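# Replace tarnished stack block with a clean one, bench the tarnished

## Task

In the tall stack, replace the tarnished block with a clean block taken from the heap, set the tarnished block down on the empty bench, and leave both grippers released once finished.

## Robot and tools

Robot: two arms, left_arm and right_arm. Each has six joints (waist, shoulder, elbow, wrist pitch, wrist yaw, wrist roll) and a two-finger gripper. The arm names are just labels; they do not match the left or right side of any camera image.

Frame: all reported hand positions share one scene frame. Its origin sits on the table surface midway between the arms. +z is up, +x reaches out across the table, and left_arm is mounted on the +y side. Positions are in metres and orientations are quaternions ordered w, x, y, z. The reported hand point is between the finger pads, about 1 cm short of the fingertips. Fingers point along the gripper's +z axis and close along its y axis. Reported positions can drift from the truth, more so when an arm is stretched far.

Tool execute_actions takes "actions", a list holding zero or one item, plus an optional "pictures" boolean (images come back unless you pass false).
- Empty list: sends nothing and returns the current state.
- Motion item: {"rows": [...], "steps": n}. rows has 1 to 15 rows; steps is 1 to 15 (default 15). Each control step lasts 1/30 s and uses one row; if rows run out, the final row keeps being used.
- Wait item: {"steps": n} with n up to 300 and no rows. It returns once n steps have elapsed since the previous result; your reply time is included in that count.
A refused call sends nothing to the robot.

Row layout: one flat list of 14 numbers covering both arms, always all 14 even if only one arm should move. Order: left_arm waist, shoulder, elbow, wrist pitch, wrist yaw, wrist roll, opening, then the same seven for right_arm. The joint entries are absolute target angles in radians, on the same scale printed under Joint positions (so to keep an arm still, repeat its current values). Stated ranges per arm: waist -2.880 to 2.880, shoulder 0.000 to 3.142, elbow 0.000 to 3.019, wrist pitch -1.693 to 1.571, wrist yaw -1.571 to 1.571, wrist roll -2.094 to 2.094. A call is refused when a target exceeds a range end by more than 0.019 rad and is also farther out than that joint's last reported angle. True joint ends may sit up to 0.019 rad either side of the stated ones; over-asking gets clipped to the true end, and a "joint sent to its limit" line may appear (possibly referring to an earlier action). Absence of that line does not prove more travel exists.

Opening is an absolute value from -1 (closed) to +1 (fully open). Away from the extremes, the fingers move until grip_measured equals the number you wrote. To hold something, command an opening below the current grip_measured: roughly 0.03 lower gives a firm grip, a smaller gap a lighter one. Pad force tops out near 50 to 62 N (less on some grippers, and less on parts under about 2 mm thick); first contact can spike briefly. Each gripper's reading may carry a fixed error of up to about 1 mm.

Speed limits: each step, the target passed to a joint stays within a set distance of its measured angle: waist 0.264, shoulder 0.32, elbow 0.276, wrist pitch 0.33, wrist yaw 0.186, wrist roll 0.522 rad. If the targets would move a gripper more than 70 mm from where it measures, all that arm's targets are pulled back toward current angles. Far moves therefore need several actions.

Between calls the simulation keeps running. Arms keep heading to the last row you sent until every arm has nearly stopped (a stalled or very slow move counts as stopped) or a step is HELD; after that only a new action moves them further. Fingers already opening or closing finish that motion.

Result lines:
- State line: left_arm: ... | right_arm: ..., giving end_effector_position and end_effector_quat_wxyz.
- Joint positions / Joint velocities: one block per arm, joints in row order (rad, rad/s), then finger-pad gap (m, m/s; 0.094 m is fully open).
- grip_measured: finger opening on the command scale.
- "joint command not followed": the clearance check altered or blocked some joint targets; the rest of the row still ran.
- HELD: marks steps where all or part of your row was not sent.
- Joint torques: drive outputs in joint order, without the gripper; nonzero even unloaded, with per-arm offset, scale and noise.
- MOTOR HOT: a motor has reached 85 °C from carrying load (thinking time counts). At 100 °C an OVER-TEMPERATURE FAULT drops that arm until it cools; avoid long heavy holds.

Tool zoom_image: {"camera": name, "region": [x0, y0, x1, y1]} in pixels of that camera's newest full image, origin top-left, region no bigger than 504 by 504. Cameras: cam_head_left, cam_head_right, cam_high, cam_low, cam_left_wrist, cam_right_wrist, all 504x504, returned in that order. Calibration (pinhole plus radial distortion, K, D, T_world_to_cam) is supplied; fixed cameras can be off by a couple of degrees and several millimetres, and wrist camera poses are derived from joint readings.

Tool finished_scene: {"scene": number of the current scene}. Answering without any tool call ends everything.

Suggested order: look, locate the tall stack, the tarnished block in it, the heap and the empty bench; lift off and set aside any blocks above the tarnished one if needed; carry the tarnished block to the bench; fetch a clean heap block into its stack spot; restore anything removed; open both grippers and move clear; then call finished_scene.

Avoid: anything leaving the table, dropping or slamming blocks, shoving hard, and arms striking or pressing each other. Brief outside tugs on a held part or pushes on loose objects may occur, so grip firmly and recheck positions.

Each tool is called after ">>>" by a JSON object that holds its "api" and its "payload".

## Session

>>> {"api": "execute_actions", "payload": {"actions": []}}

Scene clock: 0.00 s of 7120.00 s.
left_arm: end_effector_position=(+0.2569, -0.3836, +0.3920) grip_measured=+1.000 end_effector_quat_wxyz=(+0.118, +0.007, +0.877, -0.466) | right_arm: end_effector_position=(+0.8184, -0.8392, +0.2434) grip_measured=+1.000 end_effector_quat_wxyz=(+0.562, -0.169, +0.646, -0.488)
Joint positions: left_arm=[-1.017  1.813  1.926 -0.686  0.145 -1.221  0.094] | right_arm=[-0.842  2.545  2.361  0.294 -0.221 -0.947  0.094]
Joint velocities: left_arm=[-0.005  0.015  0.017 -0.012 -0.007  0.022  0.   ] | right_arm=[-0.005 -0.005 -0.002 -0.017 -0.081  0.007  0.   ]
Joint torques (N m, as the arm reports them, + toward a larger angle): no reading
camera_calibration (this result's frames):
cam_left_wrist: T_world_to_cam=[[-0.133424, -0.56616, 0.813425, -0.506705], [-0.899248, 0.41417, 0.14077, 0.341481], [-0.416594, -0.712689, -0.564379, 0.179249], [0, 0, 0, 1]] pos_world=[0.314144, -0.300559, 0.465261]
cam_right_wrist: T_world_to_cam=[[-0.329092, -0.463932, 0.822475, -0.318364], [-0.773984, -0.366452, -0.516394, 0.453508], [0.540969, -0.806524, -0.238479, -0.935625], [0, 0, 0, 1]] pos_world=[0.752381, -0.736114, 0.272908]

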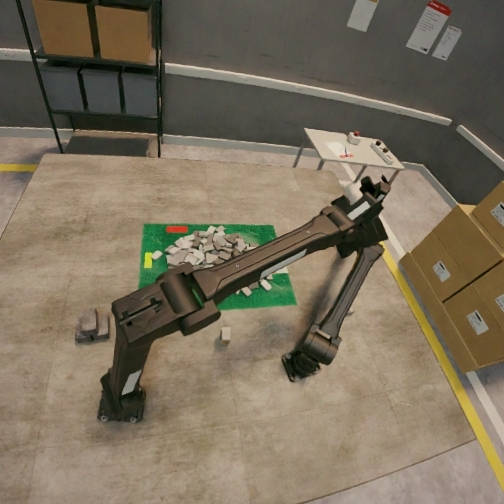

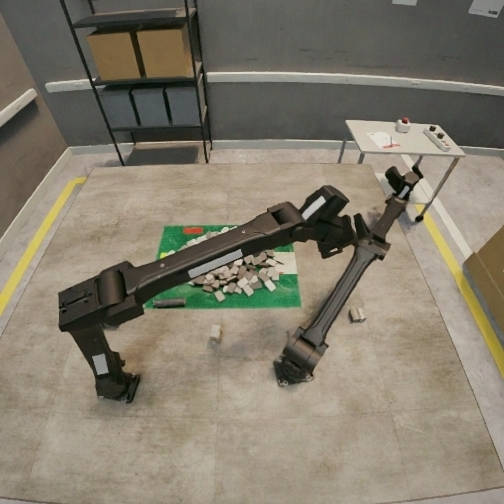

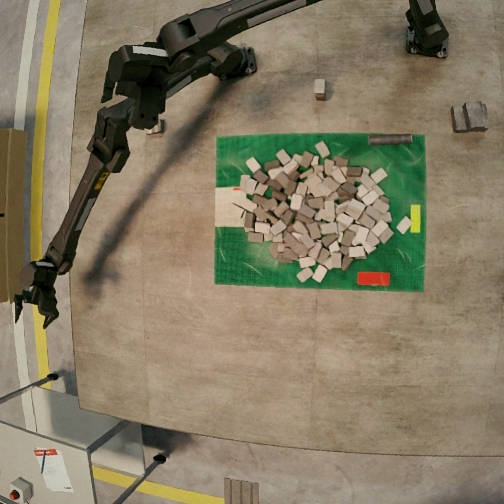

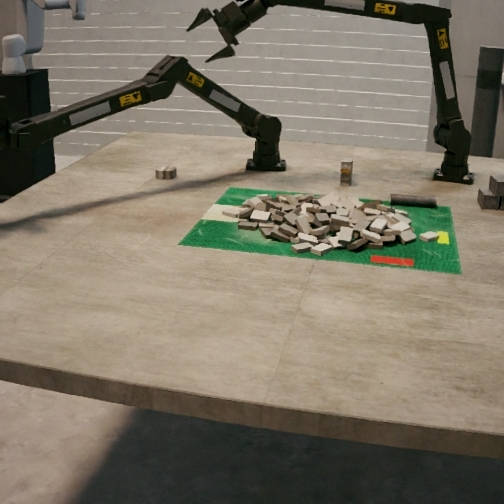

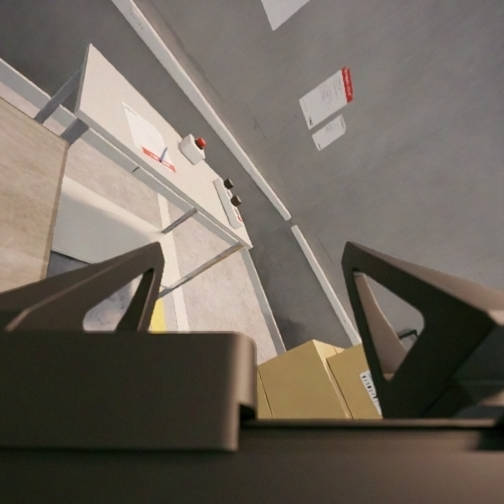

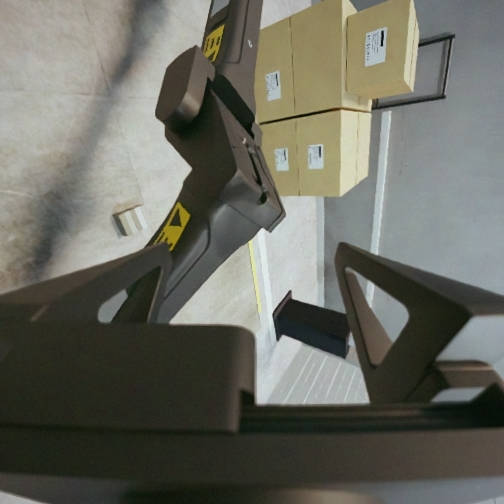

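>>> {"api": "zoom_image", "payload": {"camera": "cam_low", "region": [310, 140, 380, 210]}}

>>> {"api": "zoom_image", "payload": {"camera": "cam_high", "region": [200, 60, 440, 300]}}

>>> {"api": "zoom_image", "payload": {"camera": "cam_head_right", "region": [185, 305, 245, 365]}}

Region (310, 140, 380, 210) of cam_low's 504x504 image, scaled by 7.200, with more detail than that image has.

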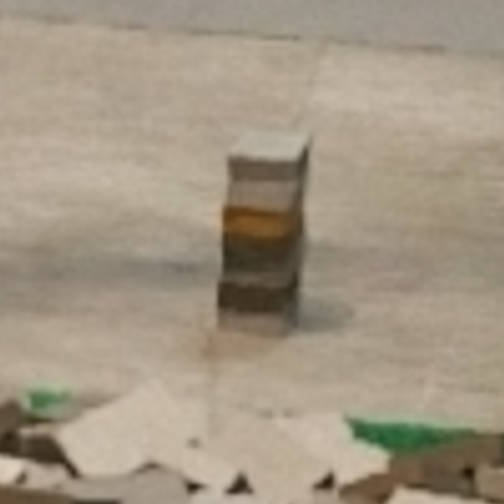

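Region (200, 60, 440, 300) of cam_high's 504x504 image, scaled by 2.100, with more detail than that image has.

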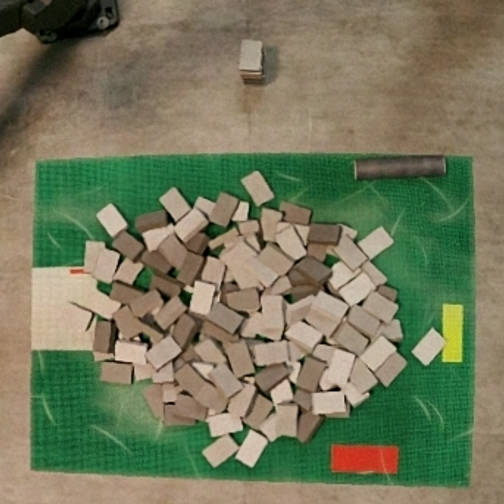

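Region (185, 305, 245, 365) of cam_head_right's 504x504 image, scaled by 8.400, with more detail than that image has.

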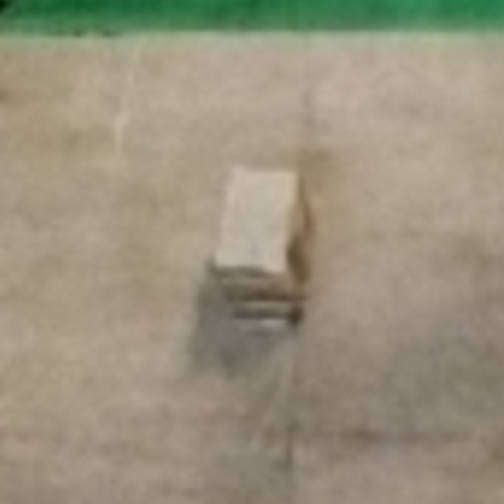

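>>> {"api": "execute_actions", "payload": {"actions": [{"rows": [
[-1.016,1.813,1.936,-0.686,0.145,-1.220,1, -0.842,2.545,2.371,0.294,-0.221,-0.947,1],
[-1.014,1.813,1.942,-0.686,0.145,-1.215,1, -0.842,2.545,2.371,0.294,-0.221,-0.947,1],
[-1.010,1.813,1.946,-0.686,0.145,-1.208,0.97, -0.842,2.545,2.371,0.294,-0.221,-0.947,0.97],
[-1.004,1.813,1.946,-0.686,0.145,-1.199,0.93, -0.842,2.545,2.371,0.294,-0.221,-0.947,0.93],
[-0.997,1.813,1.946,-0.686,0.145,-1.187,0.88, -0.842,2.545,2.371,0.294,-0.221,-0.947,0.88],
[-0.989,1.813,1.946,-0.686,0.145,-1.173,0.82, -0.842,2.545,2.371,0.294,-0.221,-0.947,0.82],
[-0.979,1.813,1.946,-0.686,0.145,-1.156,0.76, -0.842,2.545,2.371,0.294,-0.221,-0.947,0.76],
[-0.969,1.813,1.946,-0.686,0.145,-1.137,0.70, -0.842,2.545,2.371,0.294,-0.221,-0.947,0.70],
[-0.957,1.813,1.946,-0.686,0.145,-1.116,0.64, -0.842,2.545,2.371,0.294,-0.221,-0.947,0.64],
[-0.943,1.813,1.946,-0.686,0.145,-1.093,0.58, -0.842,2.545,2.371,0.294,-0.221,-0.947,0.58],
[-0.929,1.813,1.946,-0.686,0.145,-1.068,0.52, -0.842,2.545,2.371,0.294,-0.221,-0.947,0.54],
[-0.914,1.813,1.946,-0.686,0.145,-1.041,0.47, -0.842,2.545,2.371,0.294,-0.221,-0.947,0.51],
[-0.897,1.813,1.946,-0.686,0.145,-1.012,0.43, -0.842,2.545,2.371,0.294,-0.221,-0.947,0.5],
[-0.880,1.813,1.945,-0.688,0.145,-0.982,0.41, -0.842,2.545,2.371,0.294,-0.221,-0.947,0.5],
[-0.861,1.813,1.943,-0.690,0.144,-0.950,0.4, -0.842,2.545,2.371,0.294,-0.221,-0.947,0.5]
], "steps": 15}], "pictures": false}}

>>> {"api": "execute_actions", "payload": {"actions": [{"rows": [
[-0.842,1.813,1.941,-0.693,0.143,-0.917,0.4, -0.842,2.545,2.371,0.294,-0.221,-0.947,0.5],
[-0.823,1.813,1.938,-0.698,0.142,-0.883,0.4, -0.842,2.545,2.371,0.294,-0.221,-0.947,0.5],
[-0.802,1.814,1.934,-0.702,0.141,-0.847,0.4, -0.842,2.545,2.371,0.294,-0.221,-0.947,0.5],
[-0.781,1.814,1.930,-0.708,0.139,-0.810,0.4, -0.842,2.545,2.371,0.294,-0.221,-0.947,0.5],
[-0.759,1.814,1.925,-0.715,0.138,-0.772,0.4, -0.842,2.545,2.371,0.294,-0.221,-0.947,0.5],
[-0.737,1.814,1.920,-0.722,0.136,-0.733,0.4, -0.842,2.544,2.370,0.293,-0.221,-0.946,0.5],
[-0.714,1.815,1.914,-0.730,0.134,-0.694,0.4, -0.842,2.542,2.368,0.291,-0.221,-0.943,0.5],
[-0.690,1.815,1.908,-0.738,0.132,-0.653,0.4, -0.842,2.538,2.364,0.286,-0.220,-0.937,0.5],
[-0.667,1.815,1.902,-0.747,0.130,-0.612,0.4, -0.842,2.533,2.358,0.281,-0.219,-0.930,0.5],
[-0.643,1.816,1.895,-0.757,0.127,-0.570,0.4, -0.842,2.527,2.352,0.273,-0.218,-0.921,0.5],
[-0.618,1.816,1.887,-0.767,0.125,-0.528,0.4, -0.842,2.519,2.343,0.264,-0.217,-0.910,0.5],
[-0.594,1.816,1.879,-0.778,0.122,-0.485,0.4, -0.842,2.510,2.334,0.254,-0.216,-0.897,0.5],
[-0.569,1.817,1.871,-0.789,0.119,-0.442,0.4, -0.842,2.499,2.323,0.242,-0.214,-0.882,0.5],
[-0.544,1.817,1.863,-0.801,0.116,-0.399,0.4, -0.842,2.488,2.310,0.229,-0.212,-0.866,0.5],
[-0.520,1.818,1.854,-0.813,0.113,-0.356,0.4, -0.842,2.475,2.297,0.215,-0.210,-0.848,0.5]
], "steps": 15}], "pictures": false}}

>>> {"api": "execute_actions", "payload": {"actions": [{"rows": [
[-0.495,1.818,1.845,-0.826,0.110,-0.312,0.4, -0.842,2.461,2.282,0.199,-0.208,-0.828,0.5],
[-0.470,1.818,1.836,-0.839,0.107,-0.269,0.4, -0.842,2.446,2.266,0.182,-0.206,-0.807,0.5],
[-0.445,1.819,1.826,-0.852,0.103,-0.226,0.4, -0.842,2.430,2.249,0.164,-0.203,-0.785,0.5],
[-0.421,1.819,1.816,-0.865,0.100,-0.183,0.4, -0.842,2.413,2.231,0.145,-0.201,-0.761,0.5],
[-0.396,1.820,1.806,-0.879,0.096,-0.141,0.4, -0.842,2.394,2.212,0.125,-0.198,-0.735,0.5],
[-0.372,1.820,1.796,-0.893,0.093,-0.099,0.4, -0.842,2.375,2.192,0.103,-0.195,-0.708,0.5],
[-0.349,1.821,1.786,-0.908,0.089,-0.058,0.4, -0.842,2.356,2.172,0.081,-0.192,-0.681,0.5],
[-0.325,1.821,1.775,-0.922,0.086,-0.017,0.4, -0.842,2.335,2.150,0.058,-0.188,-0.651,0.5],
[-0.302,1.822,1.765,-0.937,0.082,0.022,0.4, -0.842,2.313,2.127,0.034,-0.185,-0.621,0.5],
[-0.280,1.822,1.754,-0.951,0.078,0.061,0.4, -0.842,2.291,2.104,0.009,-0.182,-0.590,0.5],
[-0.258,1.823,1.744,-0.966,0.075,0.099,0.4, -0.841,2.268,2.079,-0.017,-0.178,-0.557,0.5],
[-0.237,1.823,1.733,-0.981,0.071,0.136,0.4, -0.838,2.244,2.054,-0.044,-0.174,-0.524,0.5],
[-0.216,1.824,1.722,-0.995,0.067,0.172,0.4, -0.833,2.220,2.029,-0.071,-0.171,-0.490,0.5],
[-0.197,1.824,1.712,-1.010,0.064,0.206,0.4, -0.827,2.195,2.002,-0.099,-0.167,-0.455,0.5],
[-0.178,1.825,1.701,-1.024,0.060,0.239,0.4, -0.819,2.170,1.976,-0.128,-0.163,-0.419,0.5]
], "steps": 15}], "pictures": false}}

>>> {"api": "execute_actions", "payload": {"actions": [{"rows": [
[-0.159,1.826,1.691,-1.039,0.056,0.271,0.4, -0.809,2.144,1.948,-0.157,-0.159,-0.382,0.5],
[-0.142,1.826,1.680,-1.053,0.053,0.301,0.4, -0.798,2.117,1.920,-0.187,-0.155,-0.345,0.5],
[-0.125,1.827,1.670,-1.068,0.049,0.330,0.4, -0.784,2.090,1.892,-0.217,-0.151,-0.307,0.5],
[-0.110,1.827,1.660,-1.082,0.046,0.357,0.4, -0.770,2.063,1.863,-0.248,-0.146,-0.269,0.5],
[-0.096,1.828,1.650,-1.096,0.042,0.382,0.4, -0.754,2.035,1.834,-0.279,-0.142,-0.230,0.5],
[-0.083,1.828,1.640,-1.109,0.039,0.405,0.4, -0.736,2.007,1.805,-0.310,-0.138,-0.191,0.5],
[-0.070,1.829,1.630,-1.122,0.035,0.426,0.4, -0.718,1.979,1.775,-0.342,-0.133,-0.151,0.5],
[-0.060,1.829,1.621,-1.135,0.032,0.445,0.4, -0.697,1.951,1.745,-0.374,-0.129,-0.111,0.5],
[-0.050,1.829,1.612,-1.148,0.029,0.462,0.4, -0.676,1.922,1.715,-0.406,-0.125,-0.071,0.5],
[-0.042,1.830,1.603,-1.160,0.026,0.476,0.4, -0.653,1.893,1.685,-0.438,-0.120,-0.030,0.5],
[-0.035,1.830,1.595,-1.172,0.023,0.488,0.4, -0.630,1.864,1.654,-0.471,-0.116,0.010,0.5],
[-0.029,1.831,1.587,-1.183,0.020,0.497,0.4, -0.605,1.835,1.624,-0.503,-0.111,0.051,0.5],
[-0.025,1.831,1.579,-1.194,0.017,0.504,0.4, -0.579,1.807,1.593,-0.536,-0.107,0.092,0.5],
[-0.023,1.831,1.571,-1.204,0.015,0.509,0.4, -0.552,1.778,1.563,-0.568,-0.102,0.133,0.5],
[-0.022,1.832,1.564,-1.214,0.012,0.510,0.4, -0.524,1.749,1.532,-0.601,-0.098,0.173,0.5]
], "steps": 15}], "pictures": false}}

>>> {"api": "execute_actions", "payload": {"actions": [{"rows": [
[-0.022,1.832,1.558,-1.223,0.010,0.51,0.4, -0.495,1.720,1.502,-0.633,-0.093,0.214,0.5],
[-0.022,1.832,1.552,-1.231,0.008,0.51,0.4, -0.465,1.691,1.472,-0.665,-0.089,0.254,0.5],
[-0.022,1.833,1.546,-1.239,0.006,0.51,0.4, -0.435,1.663,1.442,-0.697,-0.085,0.294,0.5],
[-0.022,1.833,1.541,-1.246,0.004,0.51,0.4, -0.404,1.635,1.412,-0.729,-0.080,0.334,0.5],
[-0.022,1.833,1.536,-1.253,0.003,0.51,0.4, -0.372,1.607,1.383,-0.760,-0.076,0.373,0.5],
[-0.022,1.833,1.532,-1.259,0.001,0.51,0.4, -0.339,1.579,1.354,-0.791,-0.072,0.412,0.5],
[-0.022,1.834,1.528,-1.263,0,0.51,0.4, -0.306,1.552,1.325,-0.822,-0.067,0.450,0.5],
[-0.022,1.834,1.525,-1.268,-0.001,0.51,0.4, -0.272,1.525,1.297,-0.852,-0.063,0.488,0.5],
[-0.022,1.834,1.523,-1.271,-0.002,0.51,0.4, -0.238,1.498,1.269,-0.882,-0.059,0.525,0.5],
[-0.022,1.834,1.521,-1.273,-0.003,0.51,0.4, -0.203,1.472,1.241,-0.911,-0.055,0.562,0.5],
[-0.022,1.834,1.520,-1.275,-0.003,0.51,0.4, -0.168,1.447,1.215,-0.940,-0.051,0.598,0.5],
[-0.022,1.834,1.520,-1.275,-0.003,0.51,0.4, -0.133,1.422,1.188,-0.968,-0.047,0.633,0.5],
[-0.022,1.834,1.520,-1.275,-0.003,0.51,0.4, -0.098,1.398,1.163,-0.995,-0.044,0.667,0.5],
[-0.022,1.834,1.520,-1.275,-0.003,0.51,0.4, -0.062,1.374,1.138,-1.022,-0.040,0.700,0.5],
[-0.022,1.834,1.520,-1.275,-0.003,0.51,0.4, -0.026,1.351,1.113,-1.048,-0.036,0.733,0.5]
], "steps": 15}], "pictures": false}}

>>> {"api": "execute_actions", "payload": {"actions": [{"rows": [
[-0.022,1.834,1.520,-1.275,-0.003,0.51,0.4, 0.011,1.329,1.090,-1.073,-0.033,0.764,0.5],
[-0.022,1.834,1.520,-1.275,-0.003,0.51,0.4, 0.047,1.307,1.067,-1.097,-0.030,0.794,0.5],
[-0.022,1.834,1.520,-1.275,-0.003,0.51,0.4, 0.083,1.286,1.045,-1.120,-0.026,0.824,0.5],
[-0.022,1.834,1.520,-1.275,-0.003,0.51,0.4, 0.119,1.267,1.025,-1.142,-0.023,0.851,0.5],
[-0.022,1.834,1.520,-1.275,-0.003,0.51,0.4, 0.156,1.248,1.005,-1.164,-0.020,0.878,0.5],
[-0.022,1.834,1.520,-1.275,-0.003,0.51,0.4, 0.192,1.229,0.986,-1.184,-0.017,0.904,0.5],
[-0.022,1.834,1.520,-1.275,-0.003,0.51,0.4, 0.228,1.212,0.968,-1.203,-0.015,0.928,0.5],
[-0.022,1.834,1.520,-1.275,-0.003,0.51,0.4, 0.263,1.196,0.951,-1.221,-0.012,0.950,0.5],
[-0.022,1.834,1.520,-1.275,-0.003,0.51,0.4, 0.298,1.181,0.935,-1.238,-0.010,0.971,0.5],
[-0.022,1.834,1.520,-1.275,-0.003,0.51,0.4, 0.333,1.167,0.920,-1.254,-0.008,0.991,0.5],
[-0.022,1.834,1.520,-1.275,-0.003,0.51,0.4, 0.368,1.154,0.907,-1.268,-0.006,1.009,0.5],
[-0.022,1.834,1.520,-1.275,-0.003,0.51,0.4, 0.402,1.143,0.894,-1.281,-0.004,1.025,0.5],
[-0.022,1.834,1.520,-1.275,-0.003,0.51,0.4, 0.436,1.132,0.883,-1.293,-0.002,1.040,0.5],
[-0.022,1.834,1.520,-1.275,-0.003,0.51,0.4, 0.469,1.123,0.874,-1.303,-0.001,1.053,0.5],
[-0.022,1.834,1.520,-1.275,-0.003,0.51,0.4, 0.502,1.115,0.865,-1.312,0,1.064,0.5]
], "steps": 15}], "pictures": false}}

>>> {"api": "execute_actions", "payload": {"actions": [{"rows": [
[-0.022,1.834,1.520,-1.275,-0.003,0.51,0.4, 0.534,1.109,0.859,-1.320,0.001,1.073,0.5],
[-0.022,1.834,1.520,-1.275,-0.003,0.51,0.4, 0.565,1.104,0.853,-1.325,0.002,1.080,0.5],
[-0.022,1.834,1.520,-1.275,-0.003,0.51,0.4, 0.595,1.100,0.849,-1.330,0.003,1.086,0.5],
[-0.022,1.834,1.520,-1.275,-0.003,0.51,0.4, 0.625,1.098,0.847,-1.332,0.003,1.089,0.5],
[-0.022,1.834,1.520,-1.275,-0.003,0.51,0.4, 0.654,1.097,0.846,-1.333,0.003,1.09,0.5],
[-0.022,1.834,1.520,-1.275,-0.003,0.51,0.4, 0.682,1.097,0.846,-1.333,0.003,1.09,0.5],
[-0.022,1.834,1.520,-1.275,-0.003,0.51,0.4, 0.709,1.097,0.846,-1.333,0.003,1.09,0.5],
[-0.022,1.834,1.520,-1.275,-0.003,0.51,0.4, 0.735,1.097,0.846,-1.333,0.003,1.09,0.5],
[-0.022,1.834,1.520,-1.275,-0.003,0.51,0.4, 0.760,1.097,0.846,-1.333,0.003,1.09,0.5],
[-0.022,1.834,1.520,-1.275,-0.003,0.51,0.4, 0.783,1.097,0.846,-1.333,0.003,1.09,0.5],
[-0.022,1.834,1.520,-1.275,-0.003,0.51,0.4, 0.806,1.097,0.846,-1.333,0.003,1.09,0.5],
[-0.022,1.834,1.520,-1.275,-0.003,0.51,0.4, 0.827,1.097,0.846,-1.333,0.003,1.09,0.5],
[-0.022,1.834,1.520,-1.275,-0.003,0.51,0.4, 0.848,1.097,0.846,-1.333,0.003,1.09,0.5],
[-0.022,1.834,1.520,-1.275,-0.003,0.51,0.4, 0.866,1.097,0.846,-1.333,0.003,1.09,0.5],
[-0.022,1.834,1.520,-1.275,-0.003,0.51,0.4, 0.884,1.097,0.846,-1.333,0.003,1.09,0.5]
], "steps": 15}], "pictures": false}}

>>> {"api": "execute_actions", "payload": {"actions": [{"rows": [
[-0.022,1.834,1.520,-1.275,-0.003,0.51,0.4, 0.900,1.097,0.846,-1.333,0.003,1.09,0.5],
[-0.022,1.834,1.520,-1.275,-0.003,0.51,0.4, 0.914,1.097,0.846,-1.333,0.003,1.09,0.5],
[-0.022,1.834,1.520,-1.275,-0.003,0.51,0.4, 0.928,1.097,0.846,-1.333,0.003,1.09,0.5],
[-0.022,1.834,1.520,-1.275,-0.003,0.51,0.4, 0.939,1.097,0.846,-1.333,0.003,1.09,0.5],
[-0.022,1.834,1.520,-1.275,-0.003,0.51,0.4, 0.949,1.097,0.846,-1.333,0.003,1.09,0.5],
[-0.022,1.834,1.520,-1.275,-0.003,0.51,0.4, 0.957,1.097,0.846,-1.333,0.003,1.09,0.5],
[-0.022,1.834,1.520,-1.275,-0.003,0.51,0.4, 0.963,1.097,0.846,-1.333,0.003,1.09,0.5],
[-0.022,1.834,1.520,-1.275,-0.003,0.51,0.4, 0.968,1.097,0.846,-1.333,0.003,1.09,0.5],
[-0.022,1.834,1.520,-1.275,-0.003,0.51,0.4, 0.971,1.097,0.846,-1.333,0.003,1.09,0.5],
[-0.022,1.834,1.520,-1.275,-0.003,0.51,0.4, 0.972,1.097,0.846,-1.333,0.003,1.09,0.5]
], "steps": 15}]}}

Scene clock: 67.93 s of 7120.00 s.
left_arm: end_effector_position=(+0.3153, -0.3574, +0.3920) grip_measured=+0.409 end_effector_quat_wxyz=(+0.173, +0.039, +0.876, -0.449) | right_arm: end_effector_position=(+0.8184, -0.8392, +0.2434) grip_measured=+0.502 end_effector_quat_wxyz=(+0.562, -0.169, +0.646, -0.488)
Joint positions: left_arm=[-0.933  1.813  1.926 -0.686  0.145 -1.065  0.066] | right_arm=[-0.842  2.545  2.361  0.294 -0.221 -0.947  0.071]
Joint velocities: left_arm=[ 0.562 -0.024 -0.007 -0.002 -0.11   0.74  -0.013] | right_arm=[-0.015 -0.005 -0.007 -0.002  0.007  0.037 -0.   ]
Joint torques (N m, as the arm reports them, + toward a larger angle): left_arm=[  2.76 -16.37  10.51   0.87  -0.03   0.19] | right_arm=[  0.1  -26.52  10.34   1.6   -0.04   0.15]
Steps of this call (steps 1 to 90: nothing new was sent; then 64.43 s passed at rest; steps 91 to 105: all 15 steps of this action). Readings (joint positions):
91: left_arm=[-1.017 1.813 1.926 -0.686 0.145 -1.221] | right_arm=[-0.842 2.545 2.361 0.294 -0.221 -0.947]
92: left_arm=[-1.017 1.813 1.926 -0.686 0.145 -1.221] | right_arm=[-0.842 2.545 2.361 0.294 -0.221 -0.947]
94: left_arm=[-1.017 1.813 1.926 -0.686 0.145 -1.219] | right_arm=[-0.842 2.545 2.361 0.294 -0.221 -0.947]
98: left_arm=[-1.011 1.813 1.926 -0.686 0.145 -1.193] | right_arm=[-0.842 2.545 2.361 0.294 -0.221 -0.947]
105: the state above

Scene clock: 68.43 s of 7120.00 s.
left_arm: end_effector_position=(+0.5231, -0.1768, +0.3435) grip_measured=+0.402 end_effector_quat_wxyz=(+0.302, +0.102, +0.904, -0.286) | right_arm: end_effector_position=(+0.8155, -0.8380, +0.2377) grip_measured=+0.501 end_effector_quat_wxyz=(+0.561, -0.153, +0.669, -0.464)
Joint positions: left_arm=[-0.572  1.813  1.874 -0.78   0.118 -0.543  0.066] | right_arm=[-0.842  2.521  2.332  0.249 -0.216 -0.904  0.071]
Joint velocities: left_arm=[ 0.698 -0.015 -0.271 -0.344 -0.066  1.165  0.   ] | right_arm=[-0.024 -0.288 -0.374 -0.388  0.081  0.33   0.001]
Joint torques (N m, as the arm reports them, + toward a larger angle): left_arm=[  0.67 -16.23   8.92   0.62  -0.07   0.17] | right_arm=[ -0.35 -28.12   8.78   1.35   0.17   0.18]
Steps of this call (steps 1 to 15: all 15 steps of this action). Readings (joint positions):
1: left_arm=[-0.913 1.813 1.926 -0.686 0.145 -1.040] | right_arm=[-0.842 2.545 2.361 0.294 -0.221 -0.947]
2: left_arm=[-0.892 1.813 1.926 -0.687 0.145 -1.012] | right_arm=[-0.842 2.545 2.361 0.294 -0.221 -0.947]
4: left_arm=[-0.845 1.813 1.926 -0.691 0.143 -0.953] | right_arm=[-0.842 2.545 2.361 0.294 -0.221 -0.947]
8: left_arm=[-0.745 1.813 1.923 -0.714 0.136 -0.818] | right_arm=[-0.842 2.545 2.361 0.294 -0.221 -0.947]
15: the state above

Scene clock: 68.93 s of 7120.00 s.
left_arm: end_effector_position=(+0.6030, +0.0790, +0.2310) grip_measured=+0.402 end_effector_quat_wxyz=(+0.237, +0.213, +0.945, -0.066) | right_arm: end_effector_position=(+0.7579, -0.8002, +0.2557) grip_measured=+0.501 end_effector_quat_wxyz=(+0.535, -0.005, +0.789, -0.300)
Joint positions: left_arm=[-0.215  1.813  1.723 -0.986  0.064  0.071  0.066] | right_arm=[-0.842  2.227  2.037 -0.062 -0.17  -0.561  0.071]
Joint velocities: left_arm=[ 0.611 -0.024 -0.325 -0.422 -0.095  1.062 -0.001] | right_arm=[-0.005 -0.796 -0.716 -0.808  0.125  0.886 -0.001]
Joint torques (N m, as the arm reports them, + toward a larger angle): left_arm=[  0.12 -15.6    8.67   0.25  -0.04   0.14] | right_arm=[  2.48 -23.54   8.7    1.47  -0.01   0.18]
Steps of this call (steps 1 to 15: all 15 steps of this action). Readings (joint positions):
1: left_arm=[-0.548 1.813 1.864 -0.792 0.114 -0.501] | right_arm=[-0.842 2.511 2.319 0.236 -0.214 -0.891]
2: left_arm=[-0.524 1.813 1.855 -0.805 0.111 -0.459] | right_arm=[-0.842 2.499 2.305 0.221 -0.211 -0.877]
4: left_arm=[-0.475 1.813 1.836 -0.831 0.105 -0.374] | right_arm=[-0.842 2.470 2.273 0.188 -0.207 -0.844]
8: left_arm=[-0.377 1.813 1.797 -0.885 0.091 -0.206] | right_arm=[-0.842 2.398 2.198 0.110 -0.195 -0.759]
15: the state above

Scene clock: 69.43 s of 7120.00 s.
left_arm: end_effector_position=(+0.5527, +0.2244, +0.1501) grip_measured=+0.402 end_effector_quat_wxyz=(+0.076, +0.304, +0.950, +0.003) | right_arm: end_effector_position=(+0.7097, -0.5729, +0.2554) grip_measured=+0.501 end_effector_quat_wxyz=(+0.436, +0.154, +0.884, -0.070)
Joint positions: left_arm=[-0.026  1.813  1.579 -1.185  0.016  0.451  0.066] | right_arm=[-0.633  1.843  1.655 -0.474 -0.112 -0.073  0.071]
Joint velocities: left_arm=[ 0.083  0.005 -0.217 -0.3   -0.095  0.286  0.   ] | right_arm=[ 0.777 -0.679 -0.74  -0.799  0.081  0.916 -0.001]
Joint torques (N m, as the arm reports them, + toward a larger angle): left_arm=[ -0.09 -13.82   8.06  -0.23  -0.01   0.13] | right_arm=[  0.68 -19.25   8.04   1.28  -0.01   0.1 ]
Steps of this call (steps 1 to 15: all 15 steps of this action). Readings (joint positions):
1: left_arm=[-0.195 1.813 1.712 -1.001 0.061 0.107] | right_arm=[-0.841 2.200 2.012 -0.090 -0.166 -0.528]
2: left_arm=[-0.175 1.813 1.701 -1.015 0.057 0.142] | right_arm=[-0.839 2.173 1.985 -0.118 -0.161 -0.494]
4: left_arm=[-0.139 1.813 1.680 -1.044 0.050 0.208] | right_arm=[-0.829 2.116 1.931 -0.177 -0.152 -0.425]
8: left_arm=[-0.081 1.813 1.640 -1.100 0.036 0.323] | right_arm=[-0.785 2.008 1.826 -0.290 -0.137 -0.290]
15: the state above

Scene clock: 69.93 s of 7120.00 s.
left_arm: end_effector_position=(+0.5143, +0.2353, +0.1262) grip_measured=+0.402 end_effector_quat_wxyz=(+0.006, +0.325, +0.946, +0.001) | right_arm: end_effector_position=(+0.5509, -0.2333, +0.2066) grip_measured=+0.501 end_effector_quat_wxyz=(+0.204, +0.206, +0.954, +0.073)
Joint positions: left_arm=[-0.024  1.813  1.522 -1.266 -0.001  0.496  0.066] | right_arm=[-0.155  1.463  1.239 -0.913 -0.052  0.443  0.071]
Joint velocities: left_arm=[0.005 0.005 0.007 0.012 0.022 0.022 0.002] | right_arm=[ 1.089 -0.796 -0.75  -0.862  0.095  1.033  0.001]
Joint torques (N m, as the arm reports them, + toward a larger angle): left_arm=[  0.2  -13.72   7.75  -0.56  -0.08   0.14] | right_arm=[ -0.41 -12.67   7.6    0.57   0.13   0.05]
Steps of this call (steps 1 to 15: all 15 steps of this action). Readings (joint positions):
1: left_arm=[-0.025 1.813 1.572 -1.195 0.013 0.460] | right_arm=[-0.607 1.819 1.629 -0.502 -0.108 -0.041]
2: left_arm=[-0.024 1.813 1.565 -1.205 0.011 0.468] | right_arm=[-0.579 1.795 1.602 -0.531 -0.104 -0.009]
4: left_arm=[-0.024 1.813 1.552 -1.222 0.008 0.478] | right_arm=[-0.520 1.746 1.546 -0.589 -0.096 0.057]
8: left_arm=[-0.024 1.813 1.533 -1.249 0.002 0.490] | right_arm=[-0.396 1.647 1.434 -0.706 -0.080 0.193]
15: the state above

Scene clock: 70.43 s of 7120.00 s.
left_arm: end_effector_position=(+0.5143, +0.2353, +0.1262) grip_measured=+0.402 end_effector_quat_wxyz=(+0.006, +0.325, +0.946, +0.001) | right_arm: end_effector_position=(+0.2770, -0.0689, +0.1677) grip_measured=+0.501 end_effector_quat_wxyz=(+0.016, +0.178, +0.984, +0.021)
Joint positions: left_arm=[-0.024  1.813  1.522 -1.266 -0.001  0.497  0.066] | right_arm=[ 0.45   1.13   0.895 -1.284 -0.006  0.968  0.071]
Joint velocities: left_arm=[-0.005 -0.005 -0.012 -0.007  0.022  0.022 -0.   ] | right_arm=[ 0.845 -0.249 -0.256 -0.32   0.066  0.564 -0.   ]
Joint torques (N m, as the arm reports them, + toward a larger angle): left_arm=[  0.25 -13.24   7.77  -0.54  -0.07   0.15] | right_arm=[ 0.59 -4.78  7.47  0.24  0.2   0.14]
Steps of this call (steps 1 to 15: all 15 steps of this action). Readings (joint positions):
1: left_arm=[-0.024 1.813 1.522 -1.266 -0.001 0.496] | right_arm=[-0.118 1.436 1.212 -0.943 -0.049 0.480]
2: left_arm=[-0.024 1.813 1.522 -1.266 -0.001 0.497] | right_arm=[-0.079 1.409 1.184 -0.972 -0.045 0.517]
4: left_arm=[-0.024 1.813 1.522 -1.266 -0.001 0.497] | right_arm=[0.001 1.355 1.129 -1.032 -0.036 0.594]
8: left_arm=[-0.024 1.813 1.522 -1.266 -0.001 0.497] | right_arm=[0.177 1.249 1.019 -1.149 -0.021 0.759]
15: the state above

Scene clock: 70.93 s of 7120.00 s.
left_arm: end_effector_position=(+0.5143, +0.2353, +0.1262) grip_measured=+0.402 end_effector_quat_wxyz=(+0.006, +0.326, +0.945, +0.001) | right_arm: end_effector_position=(+0.1785, -0.0049, +0.1614) grip_measured=+0.501 end_effector_quat_wxyz=(+0.000, +0.035, +0.999, +0.002)
Joint positions: left_arm=[-0.024  1.813  1.522 -1.266 -0.001  0.498  0.066] | right_arm=[ 0.847  1.105  0.861 -1.323 -0.001  1.078  0.071]
Joint velocities: left_arm=[ 0.005 -0.024  0.012 -0.012 -0.066  0.051  0.   ] | right_arm=[ 0.571 -0.005 -0.002  0.002 -0.007  0.066  0.001]
Joint torques (N m, as the arm reports them, + toward a larger angle): left_arm=[  0.31 -13.38   7.81  -0.52  -0.06   0.14] | right_arm=[-0.01 -4.86  7.28 -0.01  0.18  0.19]
Steps of this call (steps 1 to 15: all 15 steps of this action). Readings (joint positions):
1: left_arm=[-0.024 1.813 1.522 -1.266 -0.001 0.498] | right_arm=[0.479 1.123 0.887 -1.294 -0.005 0.987]
2: left_arm=[-0.024 1.813 1.522 -1.266 -0.001 0.498] | right_arm=[0.508 1.117 0.880 -1.302 -0.004 1.004]
4: left_arm=[-0.024 1.813 1.522 -1.266 -0.001 0.498] | right_arm=[0.566 1.109 0.869 -1.315 -0.002 1.032]
8: left_arm=[-0.024 1.813 1.522 -1.266 -0.001 0.498] | right_arm=[0.682 1.105 0.861 -1.323 -0.001 1.062]
15: the state above

Scene clock: 71.43 s of 7120.00 s.
left_arm: end_effector_position=(+0.5143, +0.2353, +0.1262) grip_measured=+0.402 end_effector_quat_wxyz=(+0.006, +0.326, +0.945, +0.001) | right_arm: end_effector_position=(+0.1493, +0.0113, +0.1614) grip_measured=+0.501 end_effector_quat_wxyz=(+0.000, -0.022, +1.000, +0.002)
Joint positions: left_arm=[-0.024  1.813  1.522 -1.266 -0.001  0.498  0.066] | right_arm=[ 0.965  1.105  0.861 -1.323 -0.001  1.082  0.071]
Joint velocities: left_arm=[ 0.005 -0.005 -0.007 -0.007 -0.022 -0.037 -0.   ] | right_arm=[-0.015 -0.005 -0.012 -0.002  0.022 -0.007 -0.001]
Joint torques (N m, as the arm reports them, + toward a larger angle): left_arm=[  0.08 -13.44   7.79  -0.48  -0.08   0.16] | right_arm=[ 0.39 -4.97  7.21 -0.02  0.19  0.18]
Steps of this call (steps 1 to 15: all 15 steps of this action). Readings (joint positions):
1: left_arm=[-0.024 1.813 1.522 -1.266 -0.001 0.498] | right_arm=[0.865 1.105 0.861 -1.323 -0.001 1.079]
2: left_arm=[-0.024 1.813 1.522 -1.266 -0.001 0.498] | right_arm=[0.882 1.105 0.861 -1.323 -0.001 1.080]
4: left_arm=[-0.024 1.813 1.522 -1.266 -0.001 0.498] | right_arm=[0.911 1.105 0.861 -1.323 -0.001 1.080]
8: left_arm=[-0.024 1.813 1.522 -1.266 -0.001 0.498] | right_arm=[0.952 1.105 0.861 -1.323 -0.001 1.082]
15: the state above
camera_calibration (this result's frames):
cam_left_wrist: T_world_to_cam=[[-0.623944, -0.781439, -0.0068799, 0.500696], [-0.635224, 0.502031, 0.586904, 0.141293], [-0.455175, 0.370566, -0.809627, 0.373417], [0, 0, 0, 1]] pos_world=[0.572129, 0.181954, 0.222848]
cam_right_wrist: T_world_to_cam=[[0.0461843, -0.998928, -0.00309818, 0.00669906], [-0.811532, -0.0393284, 0.582983, 0.0293851], [-0.582479, -0.0244104, -0.812479, 0.34425], [0, 0, 0, 1]] pos_world=[0.224056, 0.0162508, 0.262585]

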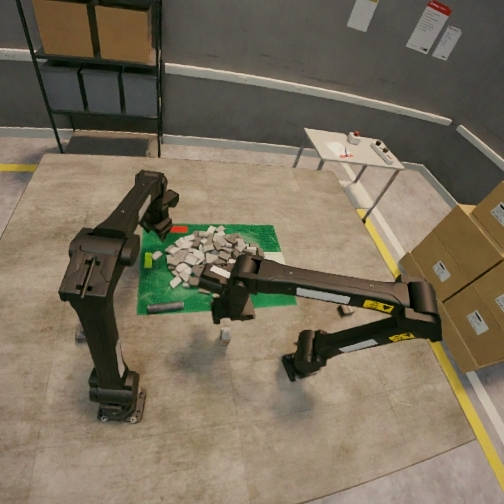

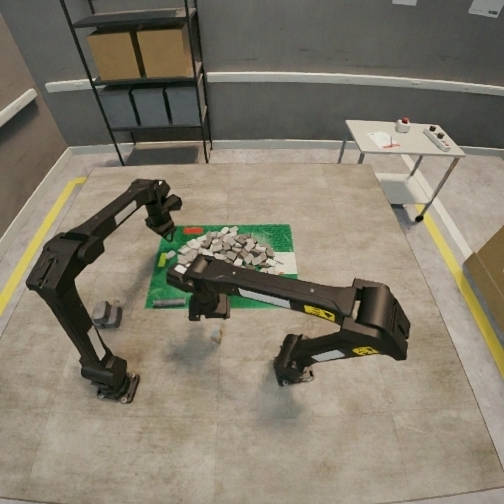

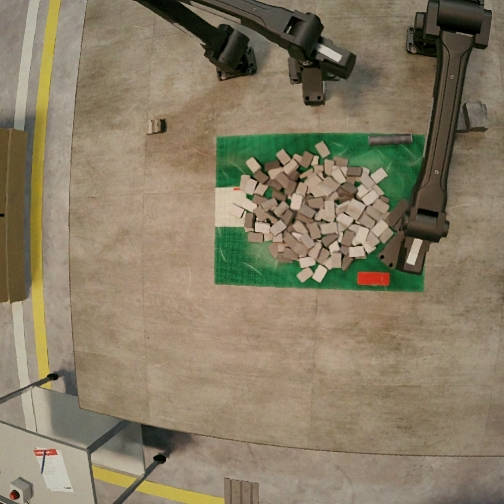

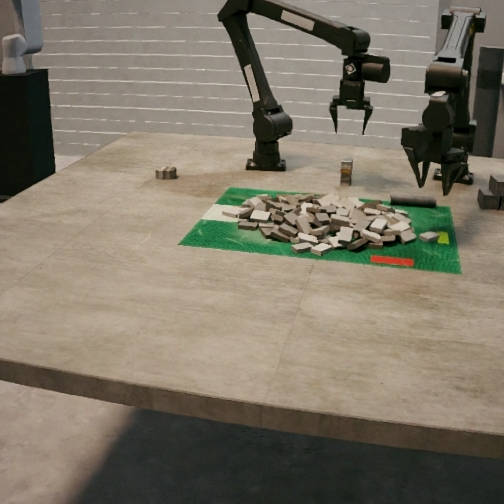

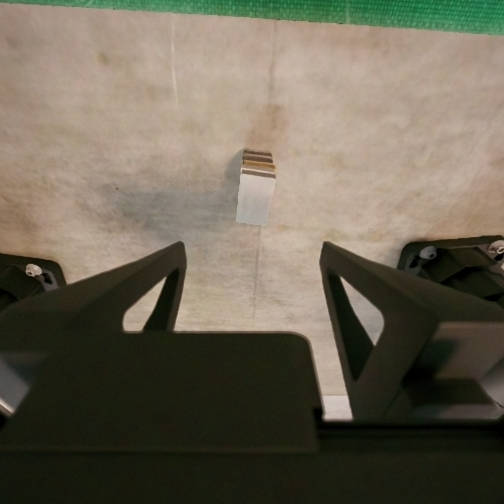

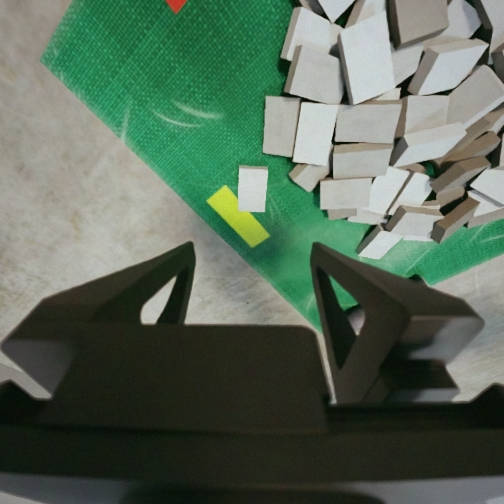

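Both arms are well placed. Zooming in for precise measurements.

>>> {"api": "zoom_image", "payload": {"camera": "cam_left_wrist", "region": [205, 135, 305, 235]}}

>>> {"api": "zoom_image", "payload": {"camera": "cam_right_wrist", "region": [200, 140, 320, 260]}}

>>> {"api": "zoom_image", "payload": {"camera": "cam_low", "region": [325, 150, 369, 194]}}

Region (205, 135, 305, 235) of cam_left_wrist's 504x504 image, scaled by 5.040, with more detail than that image has.

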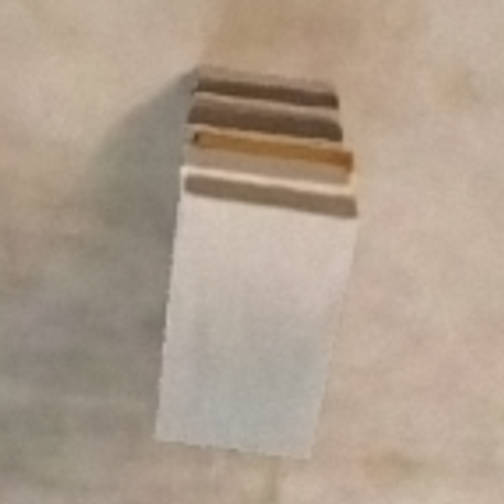

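Region (200, 140, 320, 260) of cam_right_wrist's 504x504 image, scaled by 4.200, with more detail than that image has.

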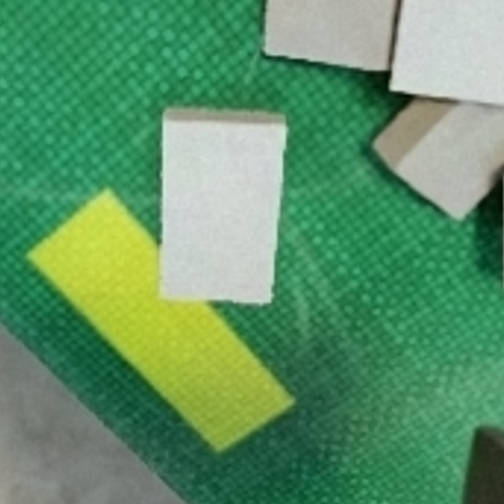

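Region (325, 150, 369, 194) of cam_low's 504x504 image, scaled by 11.455, with more detail than that image has.

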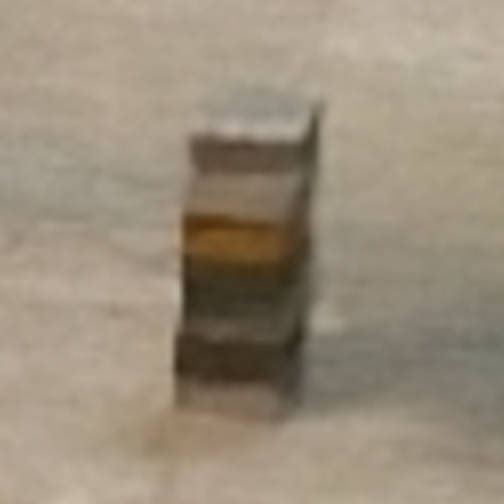

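>>> {"api": "zoom_image", "payload": {"camera": "cam_left_wrist", "region": [170, 200, 340, 300]}}

>>> {"api": "zoom_image", "payload": {"camera": "cam_right_wrist", "region": [170, 200, 340, 300]}}

>>> {"api": "zoom_image", "payload": {"camera": "cam_low", "region": [310, 100, 400, 190]}}

Region (170, 200, 340, 300) of cam_left_wrist's 504x504 image, scaled by 2.965, with more detail than that image has; it fills the top 296 rows of this view, and the rest is white.

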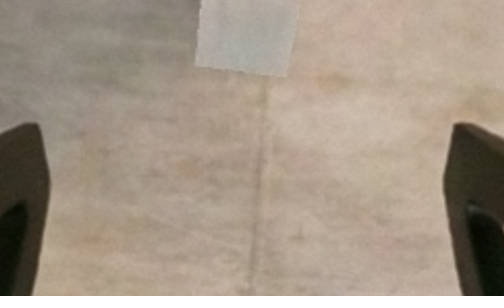

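Region (170, 200, 340, 300) of cam_right_wrist's 504x504 image, scaled by 2.965, with more detail than that image has; it fills the top 296 rows of this view, and the rest is white.

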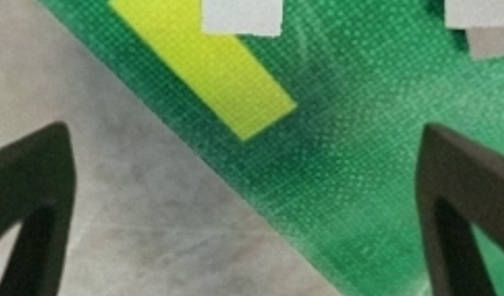

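Region (310, 100, 400, 190) of cam_low's 504x504 image, scaled by 5.600, with more detail than that image has.

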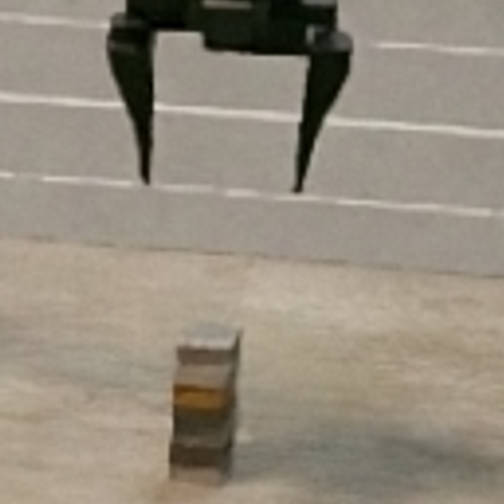

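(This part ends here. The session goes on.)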